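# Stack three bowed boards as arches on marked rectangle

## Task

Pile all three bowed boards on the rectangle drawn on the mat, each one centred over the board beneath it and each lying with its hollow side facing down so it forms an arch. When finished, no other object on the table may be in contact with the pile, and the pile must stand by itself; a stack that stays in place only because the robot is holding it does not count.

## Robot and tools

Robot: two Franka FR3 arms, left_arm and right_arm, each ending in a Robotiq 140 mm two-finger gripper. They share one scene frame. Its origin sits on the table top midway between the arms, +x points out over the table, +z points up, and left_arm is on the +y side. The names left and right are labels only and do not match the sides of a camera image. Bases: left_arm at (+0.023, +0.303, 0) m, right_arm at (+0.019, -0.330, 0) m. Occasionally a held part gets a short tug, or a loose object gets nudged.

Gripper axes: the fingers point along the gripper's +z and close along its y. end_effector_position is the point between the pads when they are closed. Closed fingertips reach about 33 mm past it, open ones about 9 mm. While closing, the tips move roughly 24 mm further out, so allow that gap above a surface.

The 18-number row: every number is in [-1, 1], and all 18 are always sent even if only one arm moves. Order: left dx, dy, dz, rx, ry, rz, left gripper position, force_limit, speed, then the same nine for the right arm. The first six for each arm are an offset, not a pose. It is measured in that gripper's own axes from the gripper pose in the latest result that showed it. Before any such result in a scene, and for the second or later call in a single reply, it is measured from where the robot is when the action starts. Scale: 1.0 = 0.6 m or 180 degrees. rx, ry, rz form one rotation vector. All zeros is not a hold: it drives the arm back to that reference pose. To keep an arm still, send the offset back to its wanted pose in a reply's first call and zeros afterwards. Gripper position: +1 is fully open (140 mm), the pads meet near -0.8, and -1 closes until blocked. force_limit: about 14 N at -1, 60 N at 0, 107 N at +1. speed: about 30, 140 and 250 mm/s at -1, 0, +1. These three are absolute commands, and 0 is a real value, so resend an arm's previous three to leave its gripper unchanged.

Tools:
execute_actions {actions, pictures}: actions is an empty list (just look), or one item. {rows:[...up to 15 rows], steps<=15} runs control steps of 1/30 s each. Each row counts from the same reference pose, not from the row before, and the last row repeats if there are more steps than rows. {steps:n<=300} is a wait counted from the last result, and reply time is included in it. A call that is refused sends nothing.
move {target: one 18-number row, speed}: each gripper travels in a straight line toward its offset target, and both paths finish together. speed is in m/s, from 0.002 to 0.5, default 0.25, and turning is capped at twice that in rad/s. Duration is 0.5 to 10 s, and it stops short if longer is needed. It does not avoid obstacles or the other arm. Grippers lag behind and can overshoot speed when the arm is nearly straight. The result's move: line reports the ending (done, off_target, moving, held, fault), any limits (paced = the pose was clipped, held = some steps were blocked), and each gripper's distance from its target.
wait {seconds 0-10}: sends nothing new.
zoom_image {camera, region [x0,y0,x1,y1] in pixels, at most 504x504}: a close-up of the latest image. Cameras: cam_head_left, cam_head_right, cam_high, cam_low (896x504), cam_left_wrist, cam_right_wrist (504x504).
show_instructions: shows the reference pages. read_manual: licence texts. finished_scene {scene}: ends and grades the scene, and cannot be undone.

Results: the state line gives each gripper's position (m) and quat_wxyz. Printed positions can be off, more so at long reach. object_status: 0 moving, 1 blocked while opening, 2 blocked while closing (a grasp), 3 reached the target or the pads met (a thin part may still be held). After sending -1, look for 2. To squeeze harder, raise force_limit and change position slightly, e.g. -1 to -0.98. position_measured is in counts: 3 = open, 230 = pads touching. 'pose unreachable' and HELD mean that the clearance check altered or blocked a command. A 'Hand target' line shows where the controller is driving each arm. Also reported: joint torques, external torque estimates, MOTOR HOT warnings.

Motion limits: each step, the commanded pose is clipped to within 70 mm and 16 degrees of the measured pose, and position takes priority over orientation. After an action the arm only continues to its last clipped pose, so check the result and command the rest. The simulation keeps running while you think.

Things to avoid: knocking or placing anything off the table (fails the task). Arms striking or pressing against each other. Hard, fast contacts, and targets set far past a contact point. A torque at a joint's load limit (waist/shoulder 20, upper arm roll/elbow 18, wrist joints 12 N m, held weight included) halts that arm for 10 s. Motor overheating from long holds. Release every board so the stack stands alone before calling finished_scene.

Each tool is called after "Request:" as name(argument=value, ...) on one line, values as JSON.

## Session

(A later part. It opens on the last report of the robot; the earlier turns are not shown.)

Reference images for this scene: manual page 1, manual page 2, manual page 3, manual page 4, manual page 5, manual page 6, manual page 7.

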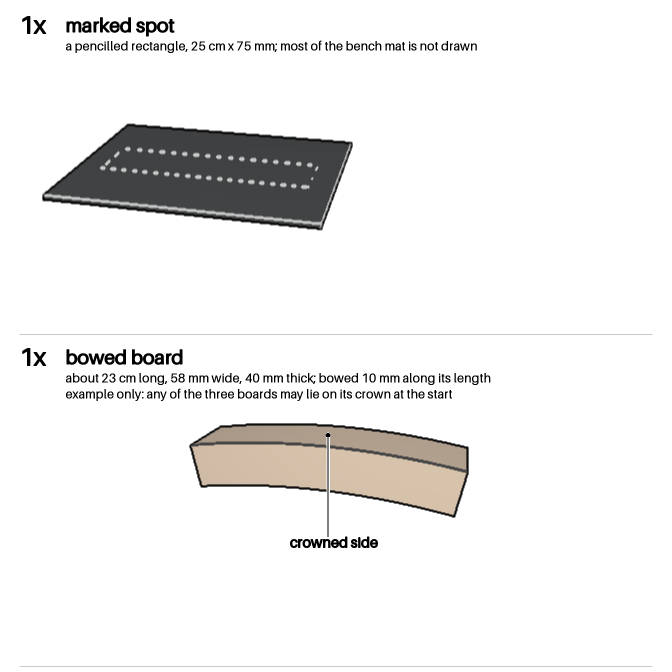

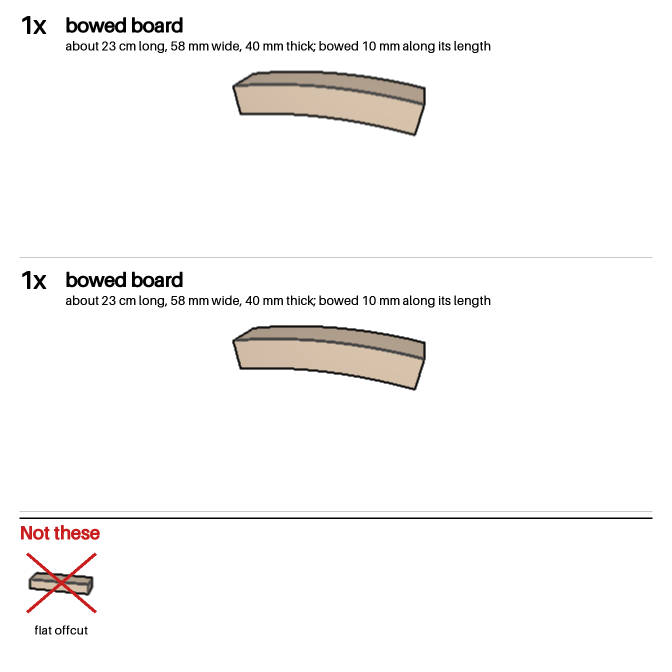

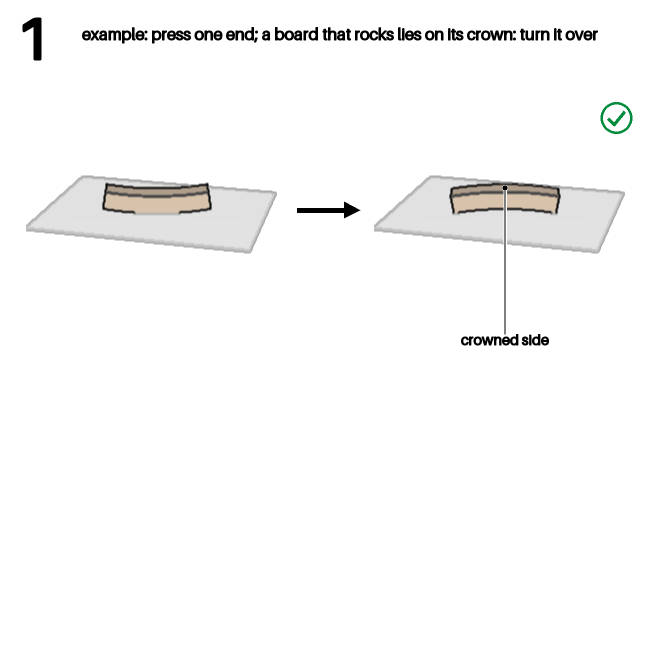

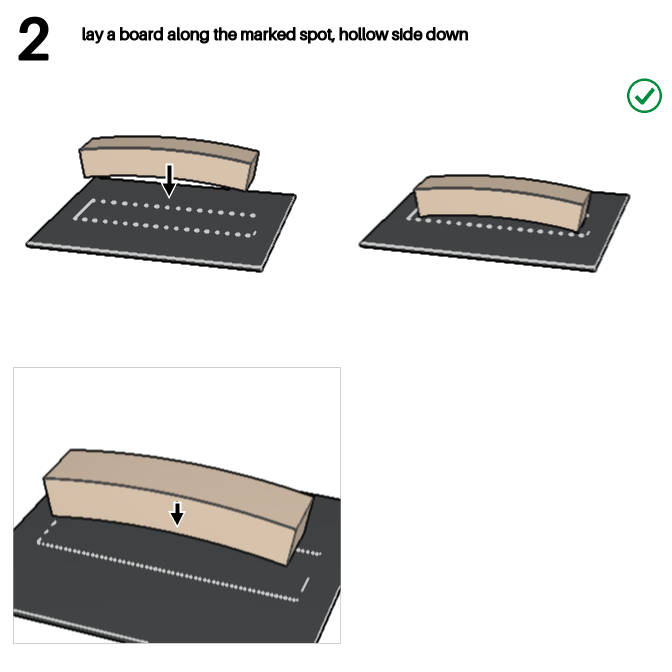

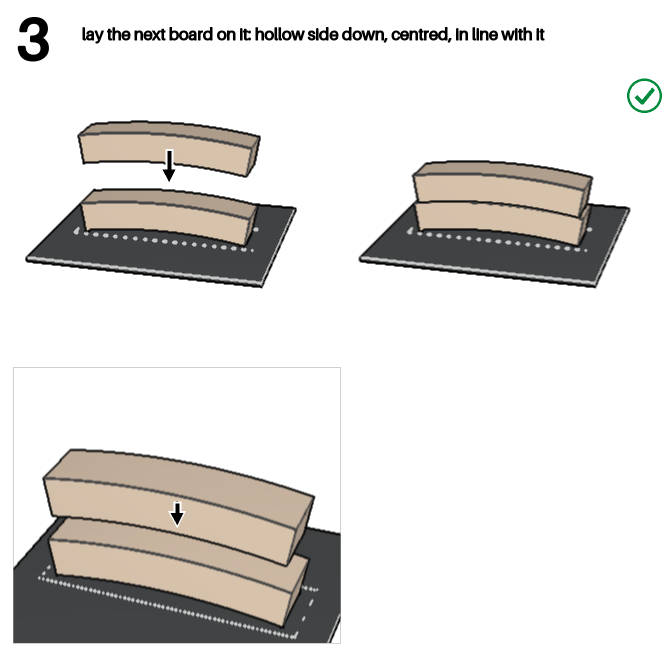

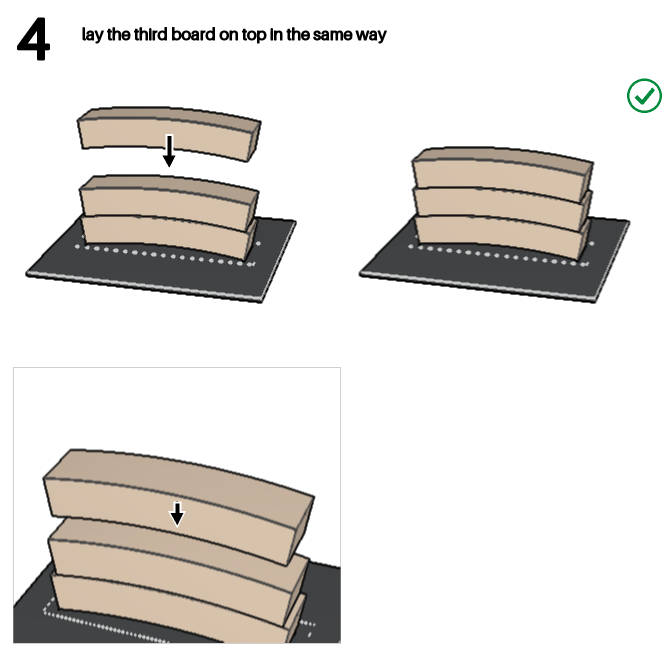

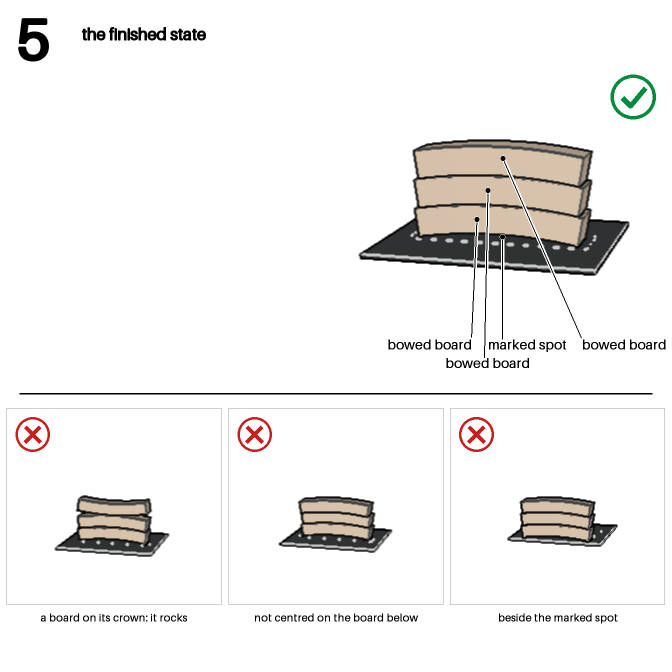

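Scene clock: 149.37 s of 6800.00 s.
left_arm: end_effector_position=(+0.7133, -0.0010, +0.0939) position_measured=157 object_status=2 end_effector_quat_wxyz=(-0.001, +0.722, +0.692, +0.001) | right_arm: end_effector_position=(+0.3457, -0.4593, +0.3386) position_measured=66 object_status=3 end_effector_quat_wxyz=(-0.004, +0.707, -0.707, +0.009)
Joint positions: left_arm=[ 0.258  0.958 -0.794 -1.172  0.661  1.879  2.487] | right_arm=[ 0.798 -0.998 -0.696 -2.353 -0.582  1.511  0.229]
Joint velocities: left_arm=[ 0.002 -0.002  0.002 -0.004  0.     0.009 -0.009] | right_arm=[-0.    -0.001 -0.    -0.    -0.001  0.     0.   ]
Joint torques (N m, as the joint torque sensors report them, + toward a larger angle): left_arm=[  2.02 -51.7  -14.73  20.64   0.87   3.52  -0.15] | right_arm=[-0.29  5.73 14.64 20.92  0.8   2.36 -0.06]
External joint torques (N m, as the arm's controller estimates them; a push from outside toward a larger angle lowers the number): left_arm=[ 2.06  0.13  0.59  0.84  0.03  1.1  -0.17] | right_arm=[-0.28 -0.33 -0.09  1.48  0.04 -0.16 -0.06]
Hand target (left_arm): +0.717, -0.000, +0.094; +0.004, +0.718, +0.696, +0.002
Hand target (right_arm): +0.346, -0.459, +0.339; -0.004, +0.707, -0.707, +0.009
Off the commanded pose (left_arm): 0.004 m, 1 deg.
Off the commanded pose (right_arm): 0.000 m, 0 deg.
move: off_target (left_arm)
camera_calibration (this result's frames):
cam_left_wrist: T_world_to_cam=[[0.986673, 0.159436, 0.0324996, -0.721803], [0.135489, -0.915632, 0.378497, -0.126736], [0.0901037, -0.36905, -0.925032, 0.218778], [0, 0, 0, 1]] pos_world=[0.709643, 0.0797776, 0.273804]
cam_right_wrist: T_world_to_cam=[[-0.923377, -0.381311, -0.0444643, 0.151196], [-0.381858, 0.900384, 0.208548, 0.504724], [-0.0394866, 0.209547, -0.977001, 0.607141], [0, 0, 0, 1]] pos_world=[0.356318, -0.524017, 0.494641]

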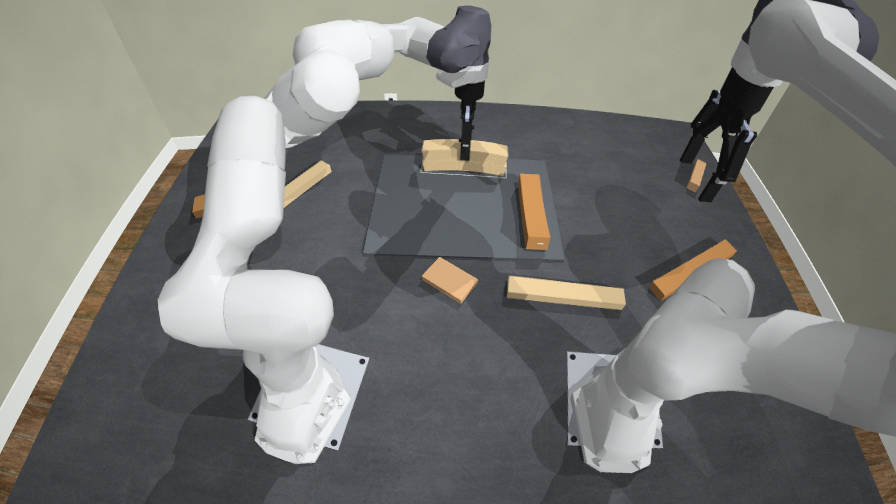

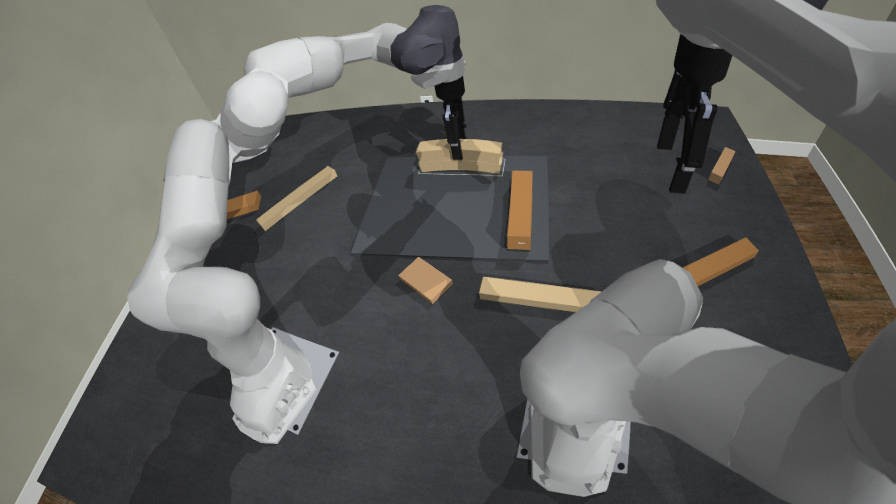

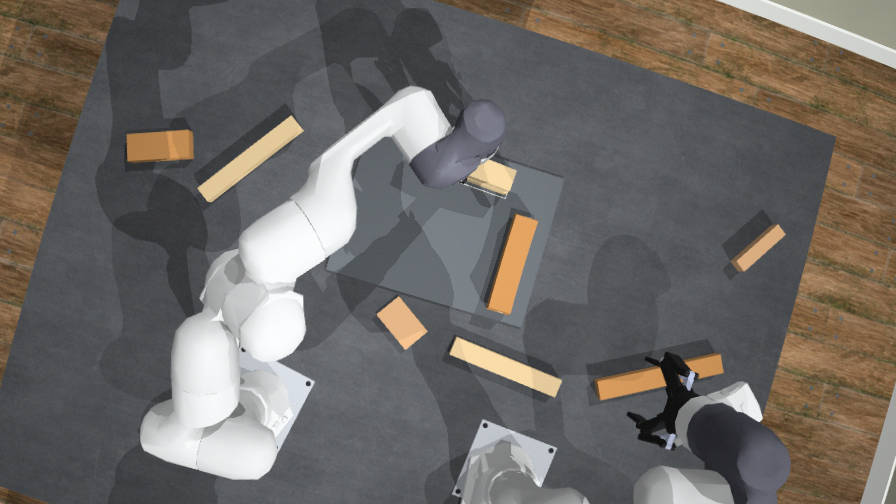

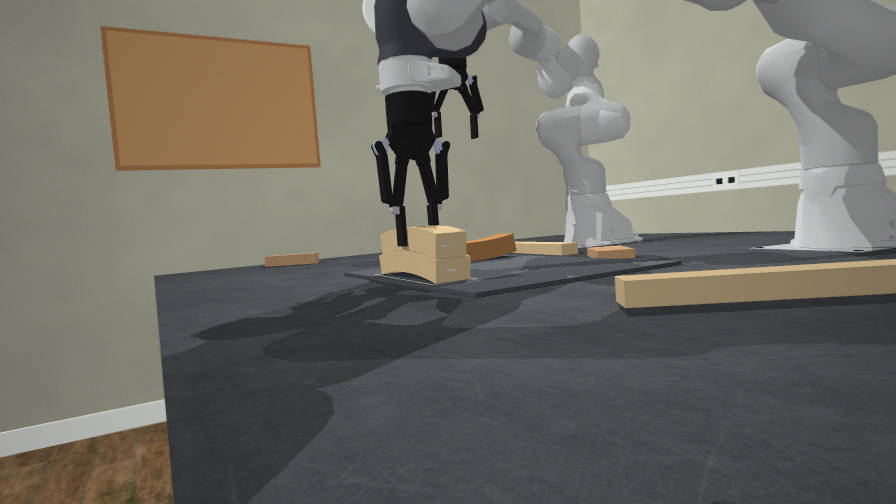

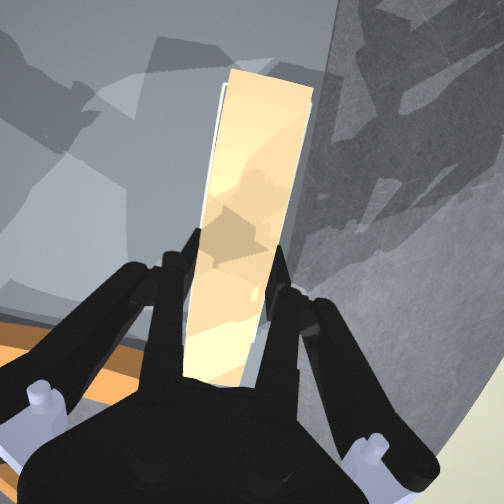

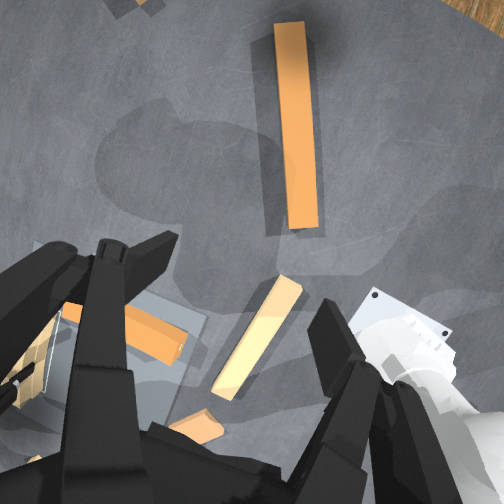

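Request:
execute_actions(actions=[{"rows":[[0,0,0,0,0,0,0.5,0,0,0,0,0,0,0,0,0.5,0.6,0]],"steps":12}], pictures=false)

Request:
move(target=[0,0,-0.11,0,0,0,0.5,0,0,0.1,-0.5,0.1,0,0,0,0.5,0.6,0])

Request:
move(target=[-0.32,-0.30,0.03,0,0,-0.517,0.5,0,0,0,0,0,0,0,0,0.5,0.6,0], speed=0.35)

Scene clock: 159.33 s of 6800.00 s.
left_arm: end_effector_position=(+0.7135, -0.0009, +0.0938) position_measured=75 object_status=0 end_effector_quat_wxyz=(-0.000, +0.721, +0.693, +0.001) | right_arm: end_effector_position=(+0.3457, -0.4593, +0.3386) position_measured=66 object_status=3 end_effector_quat_wxyz=(-0.004, +0.707, -0.707, +0.009)
Joint positions: left_arm=[ 0.259  0.957 -0.794 -1.173  0.661  1.88   2.484] | right_arm=[ 0.798 -0.998 -0.696 -2.353 -0.582  1.511  0.229]
Joint velocities: left_arm=[ 0.     0.002 -0.    -0.001  0.    -0.     0.   ] | right_arm=[-0.001  0.002 -0.001 -0.     0.    -0.     0.001]
Joint torques (N m, as the joint torque sensors report them, + toward a larger angle): left_arm=[  0.13 -51.33 -15.38  21.38   0.78   2.     0.22] | right_arm=[-0.1   5.2  14.61 20.61  0.71  2.3   0.  ]
External joint torques (N m, as the arm's controller estimates them; a push from outside toward a larger angle lowers the number): left_arm=[ 0.3   0.27 -0.05  1.77 -0.04 -0.4   0.22] | right_arm=[-0.09 -0.94 -0.11  1.19 -0.05 -0.22  0.  ]
Hand target (left_arm): +0.713, -0.001, +0.094; -0.001, +0.722, +0.692, +0.001
Hand target (right_arm): +0.346, -0.459, +0.339; -0.004, +0.707, -0.707, +0.009
Off the commanded pose (left_arm): 0.000 m, 0 deg.
Off the commanded pose (right_arm): 0.000 m, 0 deg.
Steps of this call (steps 1 to 90: nothing new was sent; then 6.57 s passed at rest; steps 91 to 102: all 12 steps of this action). Readings (end_effector_position | what the end effector reports):
91: left_arm (+0.7135, -0.0009, +0.0938) | right_arm (+0.3457, -0.4593, +0.3386) | left_arm position_measured=157 object_status=0 | right_arm position_measured=66 object_status=3
92: left_arm (+0.7135, -0.0009, +0.0938) | right_arm (+0.3457, -0.4593, +0.3386) | left_arm position_measured=157 object_status=0 | right_arm position_measured=66 object_status=3
94: left_arm (+0.7135, -0.0009, +0.0938) | right_arm (+0.3457, -0.4593, +0.3386) | left_arm position_measured=136 object_status=0 | right_arm position_measured=66 object_status=3
98: left_arm (+0.7135, -0.0009, +0.0938) | right_arm (+0.3457, -0.4593, +0.3386) | left_arm position_measured=106 object_status=0 | right_arm position_measured=66 object_status=3
102: the state above

Scene clock: 161.63 s of 6800.00 s.
left_arm: end_effector_position=(+0.7150, +0.0006, +0.1597) position_measured=66 object_status=3 end_effector_quat_wxyz=(+0.001, +0.718, +0.696, +0.002) | right_arm: end_effector_position=(+0.6474, -0.5197, +0.2811) position_measured=66 object_status=3 end_effector_quat_wxyz=(-0.010, +0.706, -0.708, +0.002)
Joint positions: left_arm=[ 0.248  0.904 -0.824 -1.09   0.632  1.762  2.504] | right_arm=[ 1.997 -0.676 -1.829 -1.478 -0.644  1.675  0.071]
Joint velocities: left_arm=[-0.     0.001 -0.001  0.001 -0.001 -0.002  0.003] | right_arm=[ 0.002 -0.001 -0.003  0.002 -0.001 -0.01  -0.01 ]
Joint torques (N m, as the joint torque sensors report them, + toward a larger angle): left_arm=[ -1.49 -50.26 -15.55  22.08   0.43   1.59   0.36] | right_arm=[ 0.78 29.75 16.28 22.21  0.13  1.99 -0.2 ]
External joint torques (N m, as the arm's controller estimates them; a push from outside toward a larger angle lowers the number): left_arm=[-1.2   1.12 -1.02  2.19 -0.43 -0.84  0.36] | right_arm=[ 0.74 -1.85 -2.37  3.13 -0.68 -0.53 -0.2 ]
Hand target (left_arm): +0.713, -0.002, +0.160; -0.000, +0.721, +0.693, +0.000
Hand target (right_arm): +0.646, -0.521, +0.280; -0.007, +0.708, -0.706, +0.001
Off the commanded pose (left_arm): 0.002 m, 0 deg.
Off the commanded pose (right_arm): 0.003 m, 1 deg.
move: done
camera_calibration (this result's frames):
cam_left_wrist: T_world_to_cam=[[0.984898, 0.169088, 0.0372055, -0.725357], [0.142565, -0.91399, 0.379866, -0.15571], [0.0982364, -0.368825, -0.924293, 0.274137], [0, 0, 0, 1]] pos_world=[0.709671, 0.0814408, 0.33952]
cam_right_wrist: T_world_to_cam=[[-0.924169, -0.378669, -0.0502164, 0.407712], [-0.379864, 0.897232, 0.22512, 0.678706], [-0.0401903, 0.227125, -0.973036, 0.583958], [0, 0, 0, 1]] pos_world=[0.65808, -0.5872, 0.435895]

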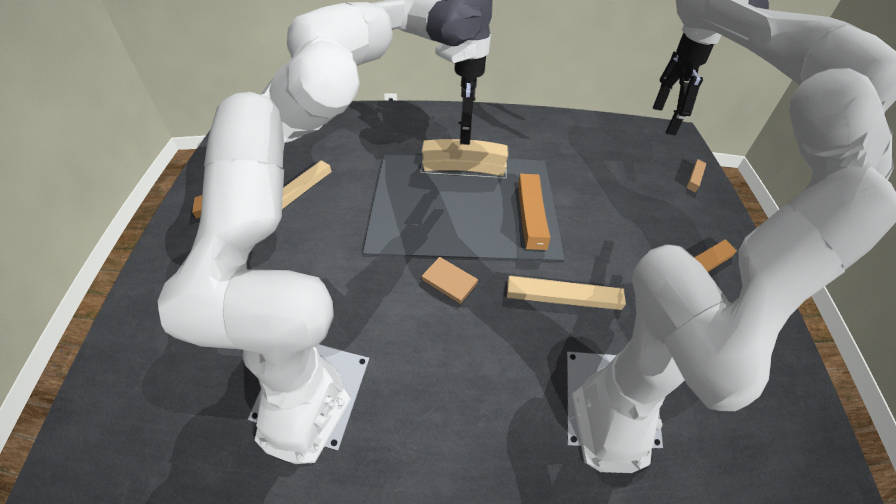

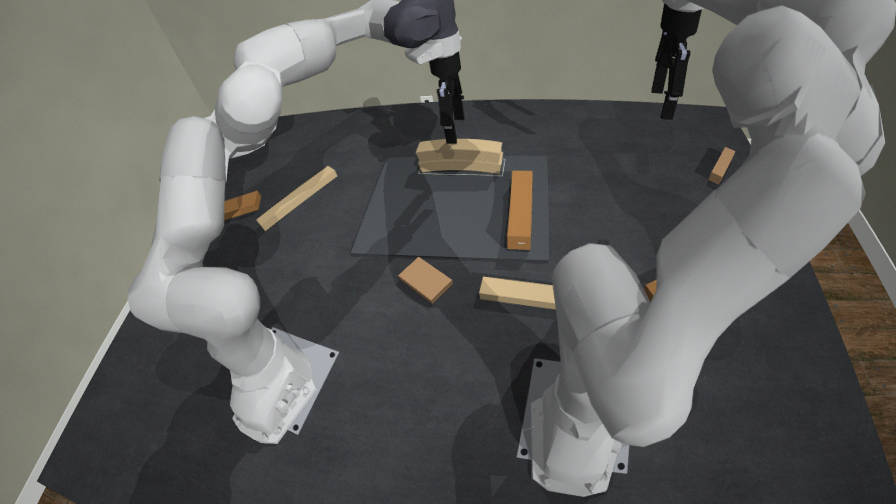

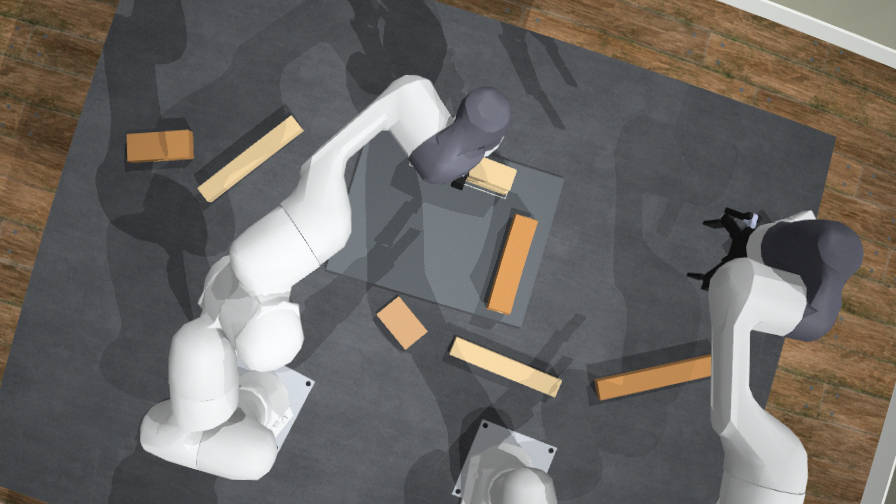

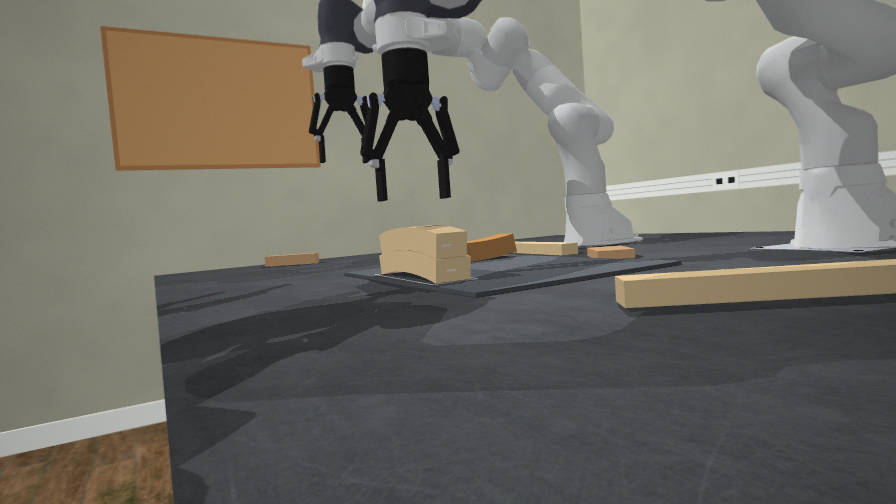

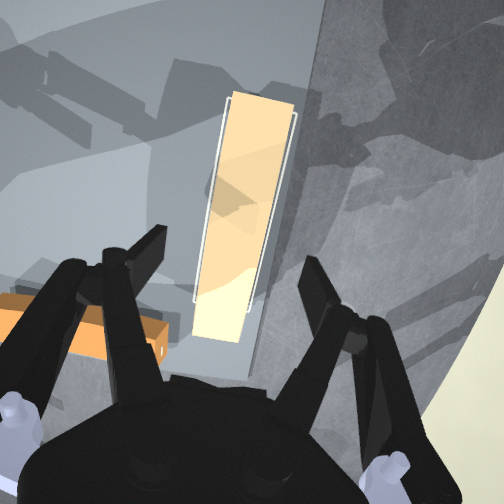

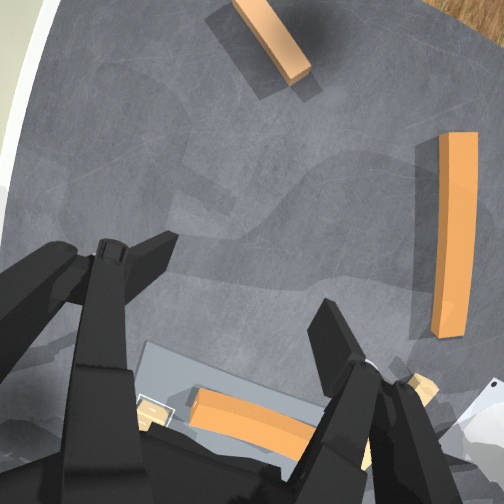

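Scene clock: 165.07 s of 6800.00 s.
left_arm: end_effector_position=(+0.5296, -0.1839, +0.1394) position_measured=66 object_status=3 end_effector_quat_wxyz=(+0.001, -0.005, +1.000, +0.001) | right_arm: end_effector_position=(+0.6474, -0.5197, +0.2811) position_measured=66 object_status=3 end_effector_quat_wxyz=(-0.009, +0.706, -0.708, +0.002)
Joint positions: left_arm=[-0.366  0.565 -0.264 -1.491  0.16   2.034  0.706] | right_arm=[ 1.997 -0.676 -1.829 -1.478 -0.644  1.675  0.071]
Joint velocities: left_arm=[-0.     0.    -0.001  0.001 -0.001  0.001 -0.031] | right_arm=[-0.001  0.001 -0.001 -0.     0.001 -0.    -0.001]
Joint torques (N m, as the joint torque sensors report them, + toward a larger angle): left_arm=[ -1.06 -48.91  -2.99  24.28   0.11   2.82  -0.15] | right_arm=[-0.08 30.71 17.57 20.83  0.81  2.34 -0.02]
External joint torques (N m, as the arm's controller estimates them; a push from outside toward a larger angle lowers the number): left_arm=[-1.13 -0.6   0.86  0.42 -0.6   0.36 -0.15] | right_arm=[-0.13 -1.07 -1.19  1.66  0.   -0.19 -0.02]
Hand target (left_arm): +0.530, -0.185, +0.140; +0.002, -0.012, +1.000, -0.000
Hand target (right_arm): +0.647, -0.520, +0.281; -0.010, +0.706, -0.708, +0.002
Off the commanded pose (left_arm): 0.002 m, 1 deg.
Off the commanded pose (right_arm): 0.000 m, 0 deg.
move: done
camera_calibration (this result's frames):
cam_left_wrist: T_world_to_cam=[[-0.210665, 0.976939, 0.0347955, 0.271213], [0.905878, 0.181716, 0.382575, -0.493338], [0.36743, 0.112116, -0.923269, 0.151269], [0, 0, 0, 1]] pos_world=[0.448458, -0.192271, 0.318964]
cam_right_wrist: T_world_to_cam=[[-0.924158, -0.378702, -0.0501629, 0.407655], [-0.379884, 0.897219, 0.225136, 0.678704], [-0.0402524, 0.227117, -0.973035, 0.583989], [0, 0, 0, 1]] pos_world=[0.658074, -0.587201, 0.43589]

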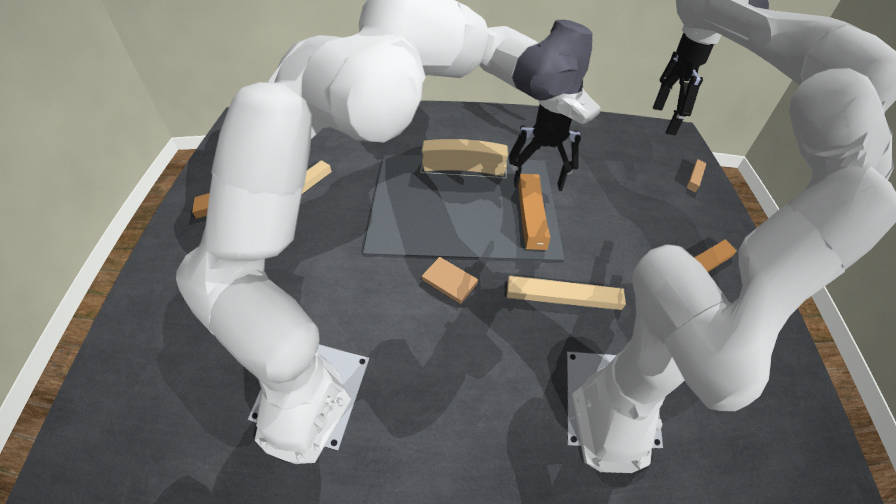

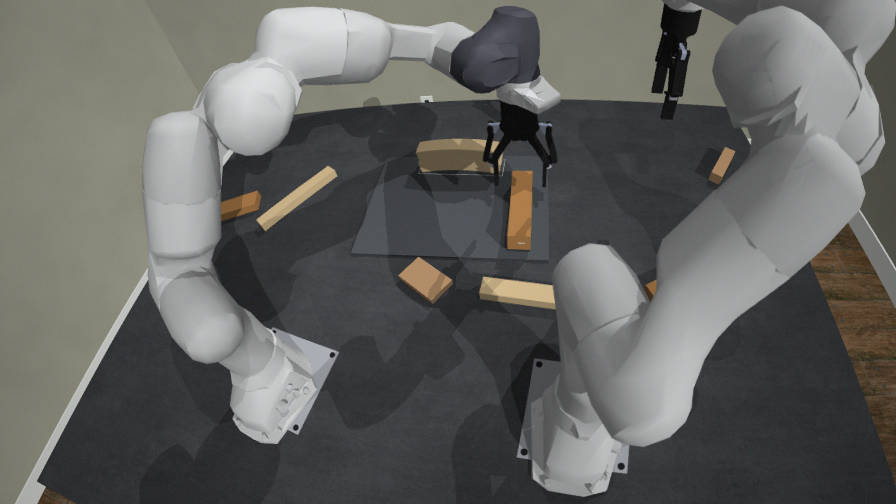

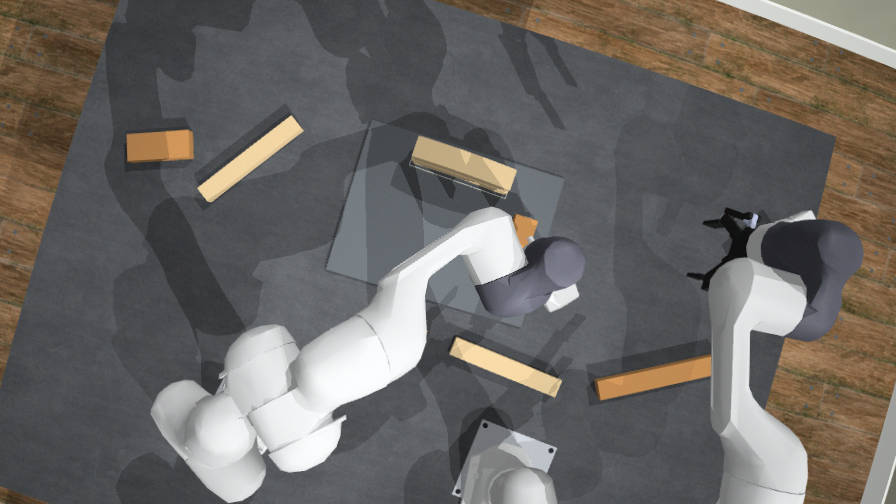

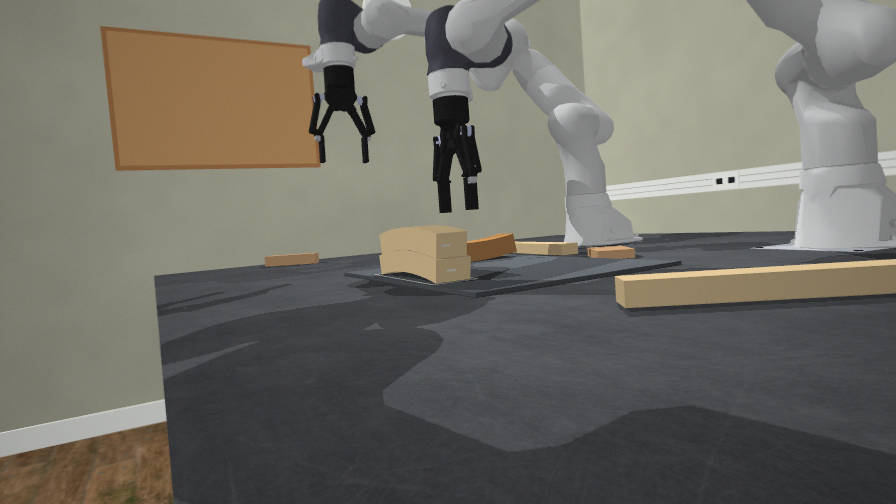

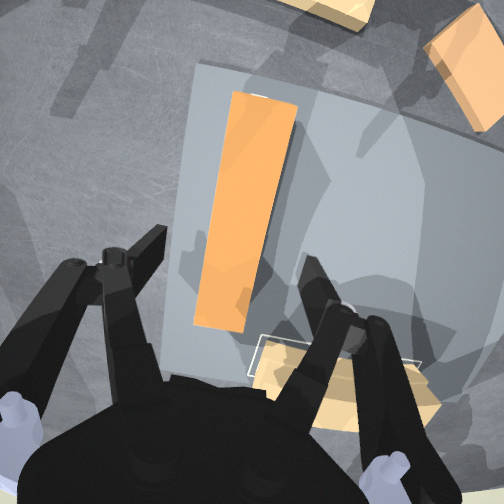

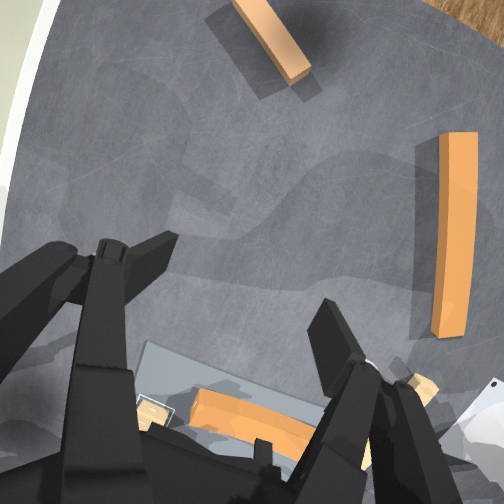

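Request:
move(target=[0.004,0.003,0.159,0,0,0,0.5,0,0,0,0,0,0,0,0,0.5,0.6,0], speed=0.12)

Scene clock: 169.60 s of 6800.00 s.
left_arm: end_effector_position=(+0.5270, -0.1793, +0.0429) position_measured=66 object_status=3 end_effector_quat_wxyz=(-0.002, -0.004, +1.000, +0.003) | right_arm: end_effector_position=(+0.6474, -0.5197, +0.2811) position_measured=66 object_status=3 end_effector_quat_wxyz=(-0.009, +0.706, -0.708, +0.002)
Joint positions: left_arm=[-0.368  0.674 -0.248 -1.57   0.195  2.212  0.688] | right_arm=[ 1.997 -0.676 -1.829 -1.478 -0.644  1.675  0.071]
Joint velocities: left_arm=[-0.    -0.     0.    -0.     0.002  0.011 -0.003] | right_arm=[-0.001  0.     0.     0.     0.001  0.001  0.001]
Joint torques (N m, as the joint torque sensors report them, + toward a larger angle): left_arm=[ -1.39 -49.83  -3.5   24.35   1.01   2.87  -0.11] | right_arm=[-0.04 30.91 17.8  20.44  0.81  2.36 -0.01]
External joint torques (N m, as the arm's controller estimates them; a push from outside toward a larger angle lowers the number): left_arm=[-1.39 -0.19  0.84  1.8   0.38  0.44 -0.11] | right_arm=[-0.03 -0.97 -1.    1.15  0.   -0.19 -0.01]
Hand target (left_arm): +0.529, -0.181, +0.044; +0.001, -0.006, +1.000, +0.002
Hand target (right_arm): +0.647, -0.520, +0.281; -0.009, +0.706, -0.708, +0.002
Off the commanded pose (left_arm): 0.003 m, 0 deg.
Off the commanded pose (right_arm): 0.000 m, 0 deg.
After step 90, 0.17 s passed at rest.
move: done
camera_calibration (this result's frames):
cam_left_wrist: T_world_to_cam=[[-0.208448, 0.97721, 0.0401215, 0.268243], [0.908531, 0.178283, 0.37787, -0.456754], [0.362105, 0.115218, -0.924989, 0.0660771], [0, 0, 0, 1]] pos_world=[0.446963, -0.188311, 0.222952]
cam_right_wrist: T_world_to_cam=[[-0.924158, -0.378702, -0.0501629, 0.407655], [-0.379883, 0.897219, 0.225136, 0.678704], [-0.0402524, 0.227117, -0.973035, 0.583989], [0, 0, 0, 1]] pos_world=[0.658074, -0.587201, 0.43589]

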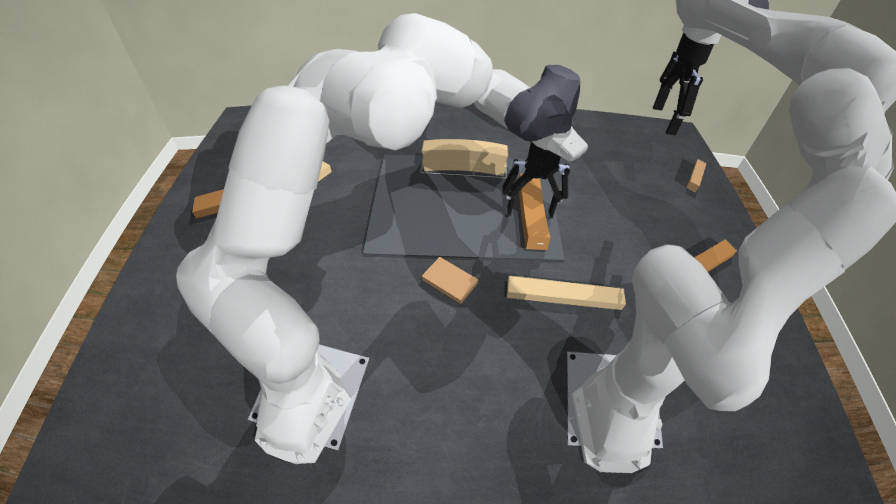

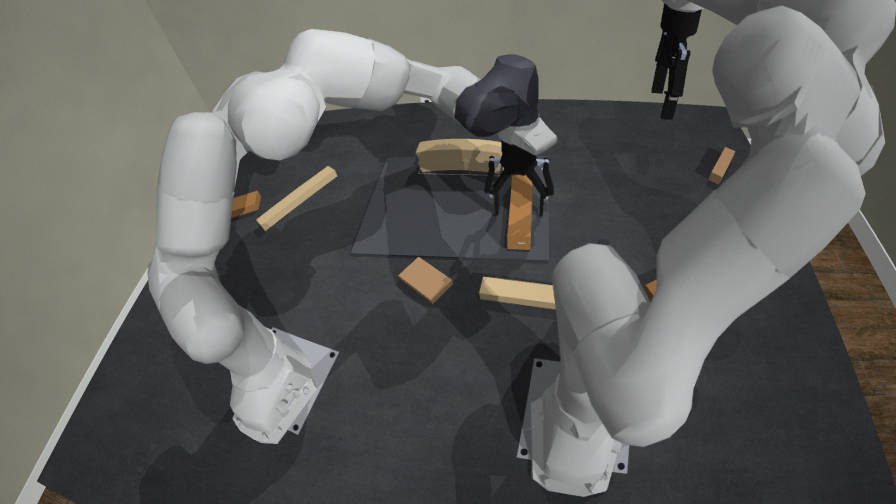

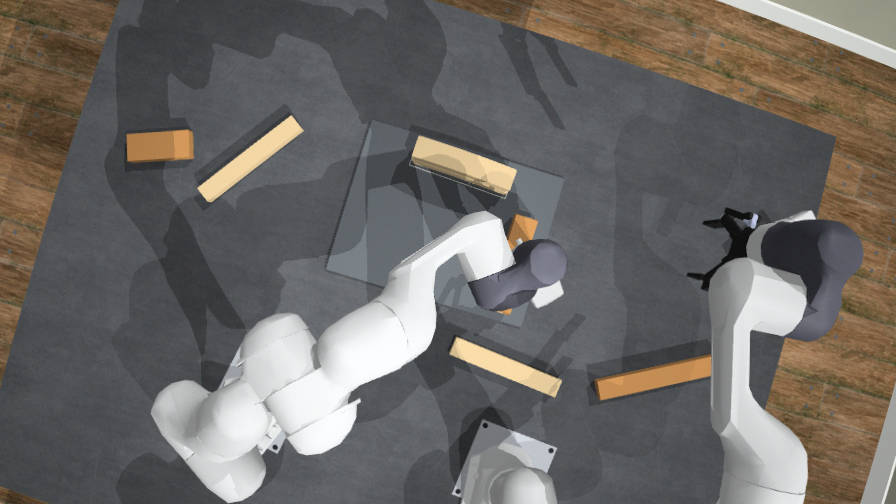

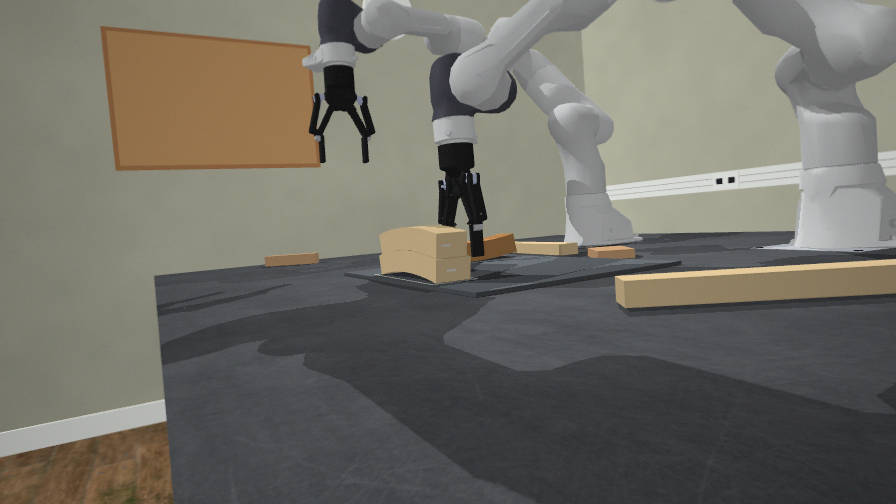

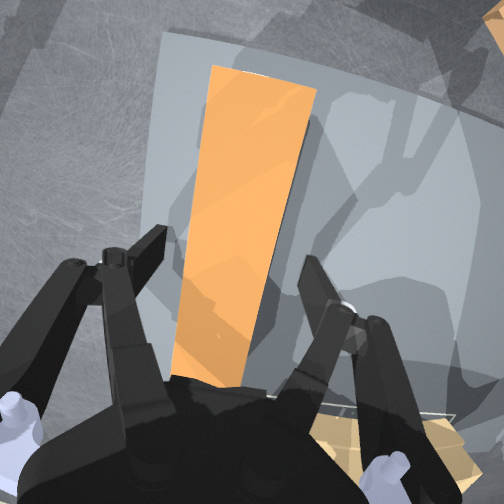

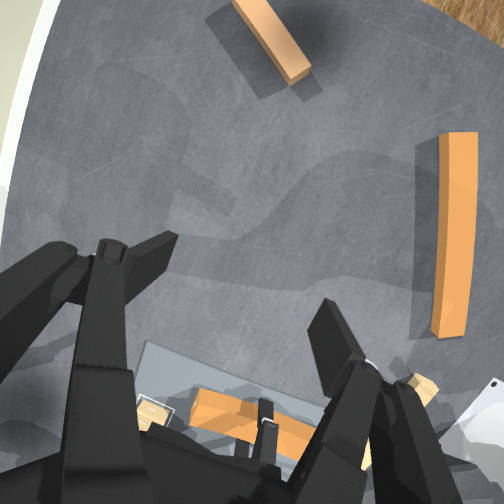

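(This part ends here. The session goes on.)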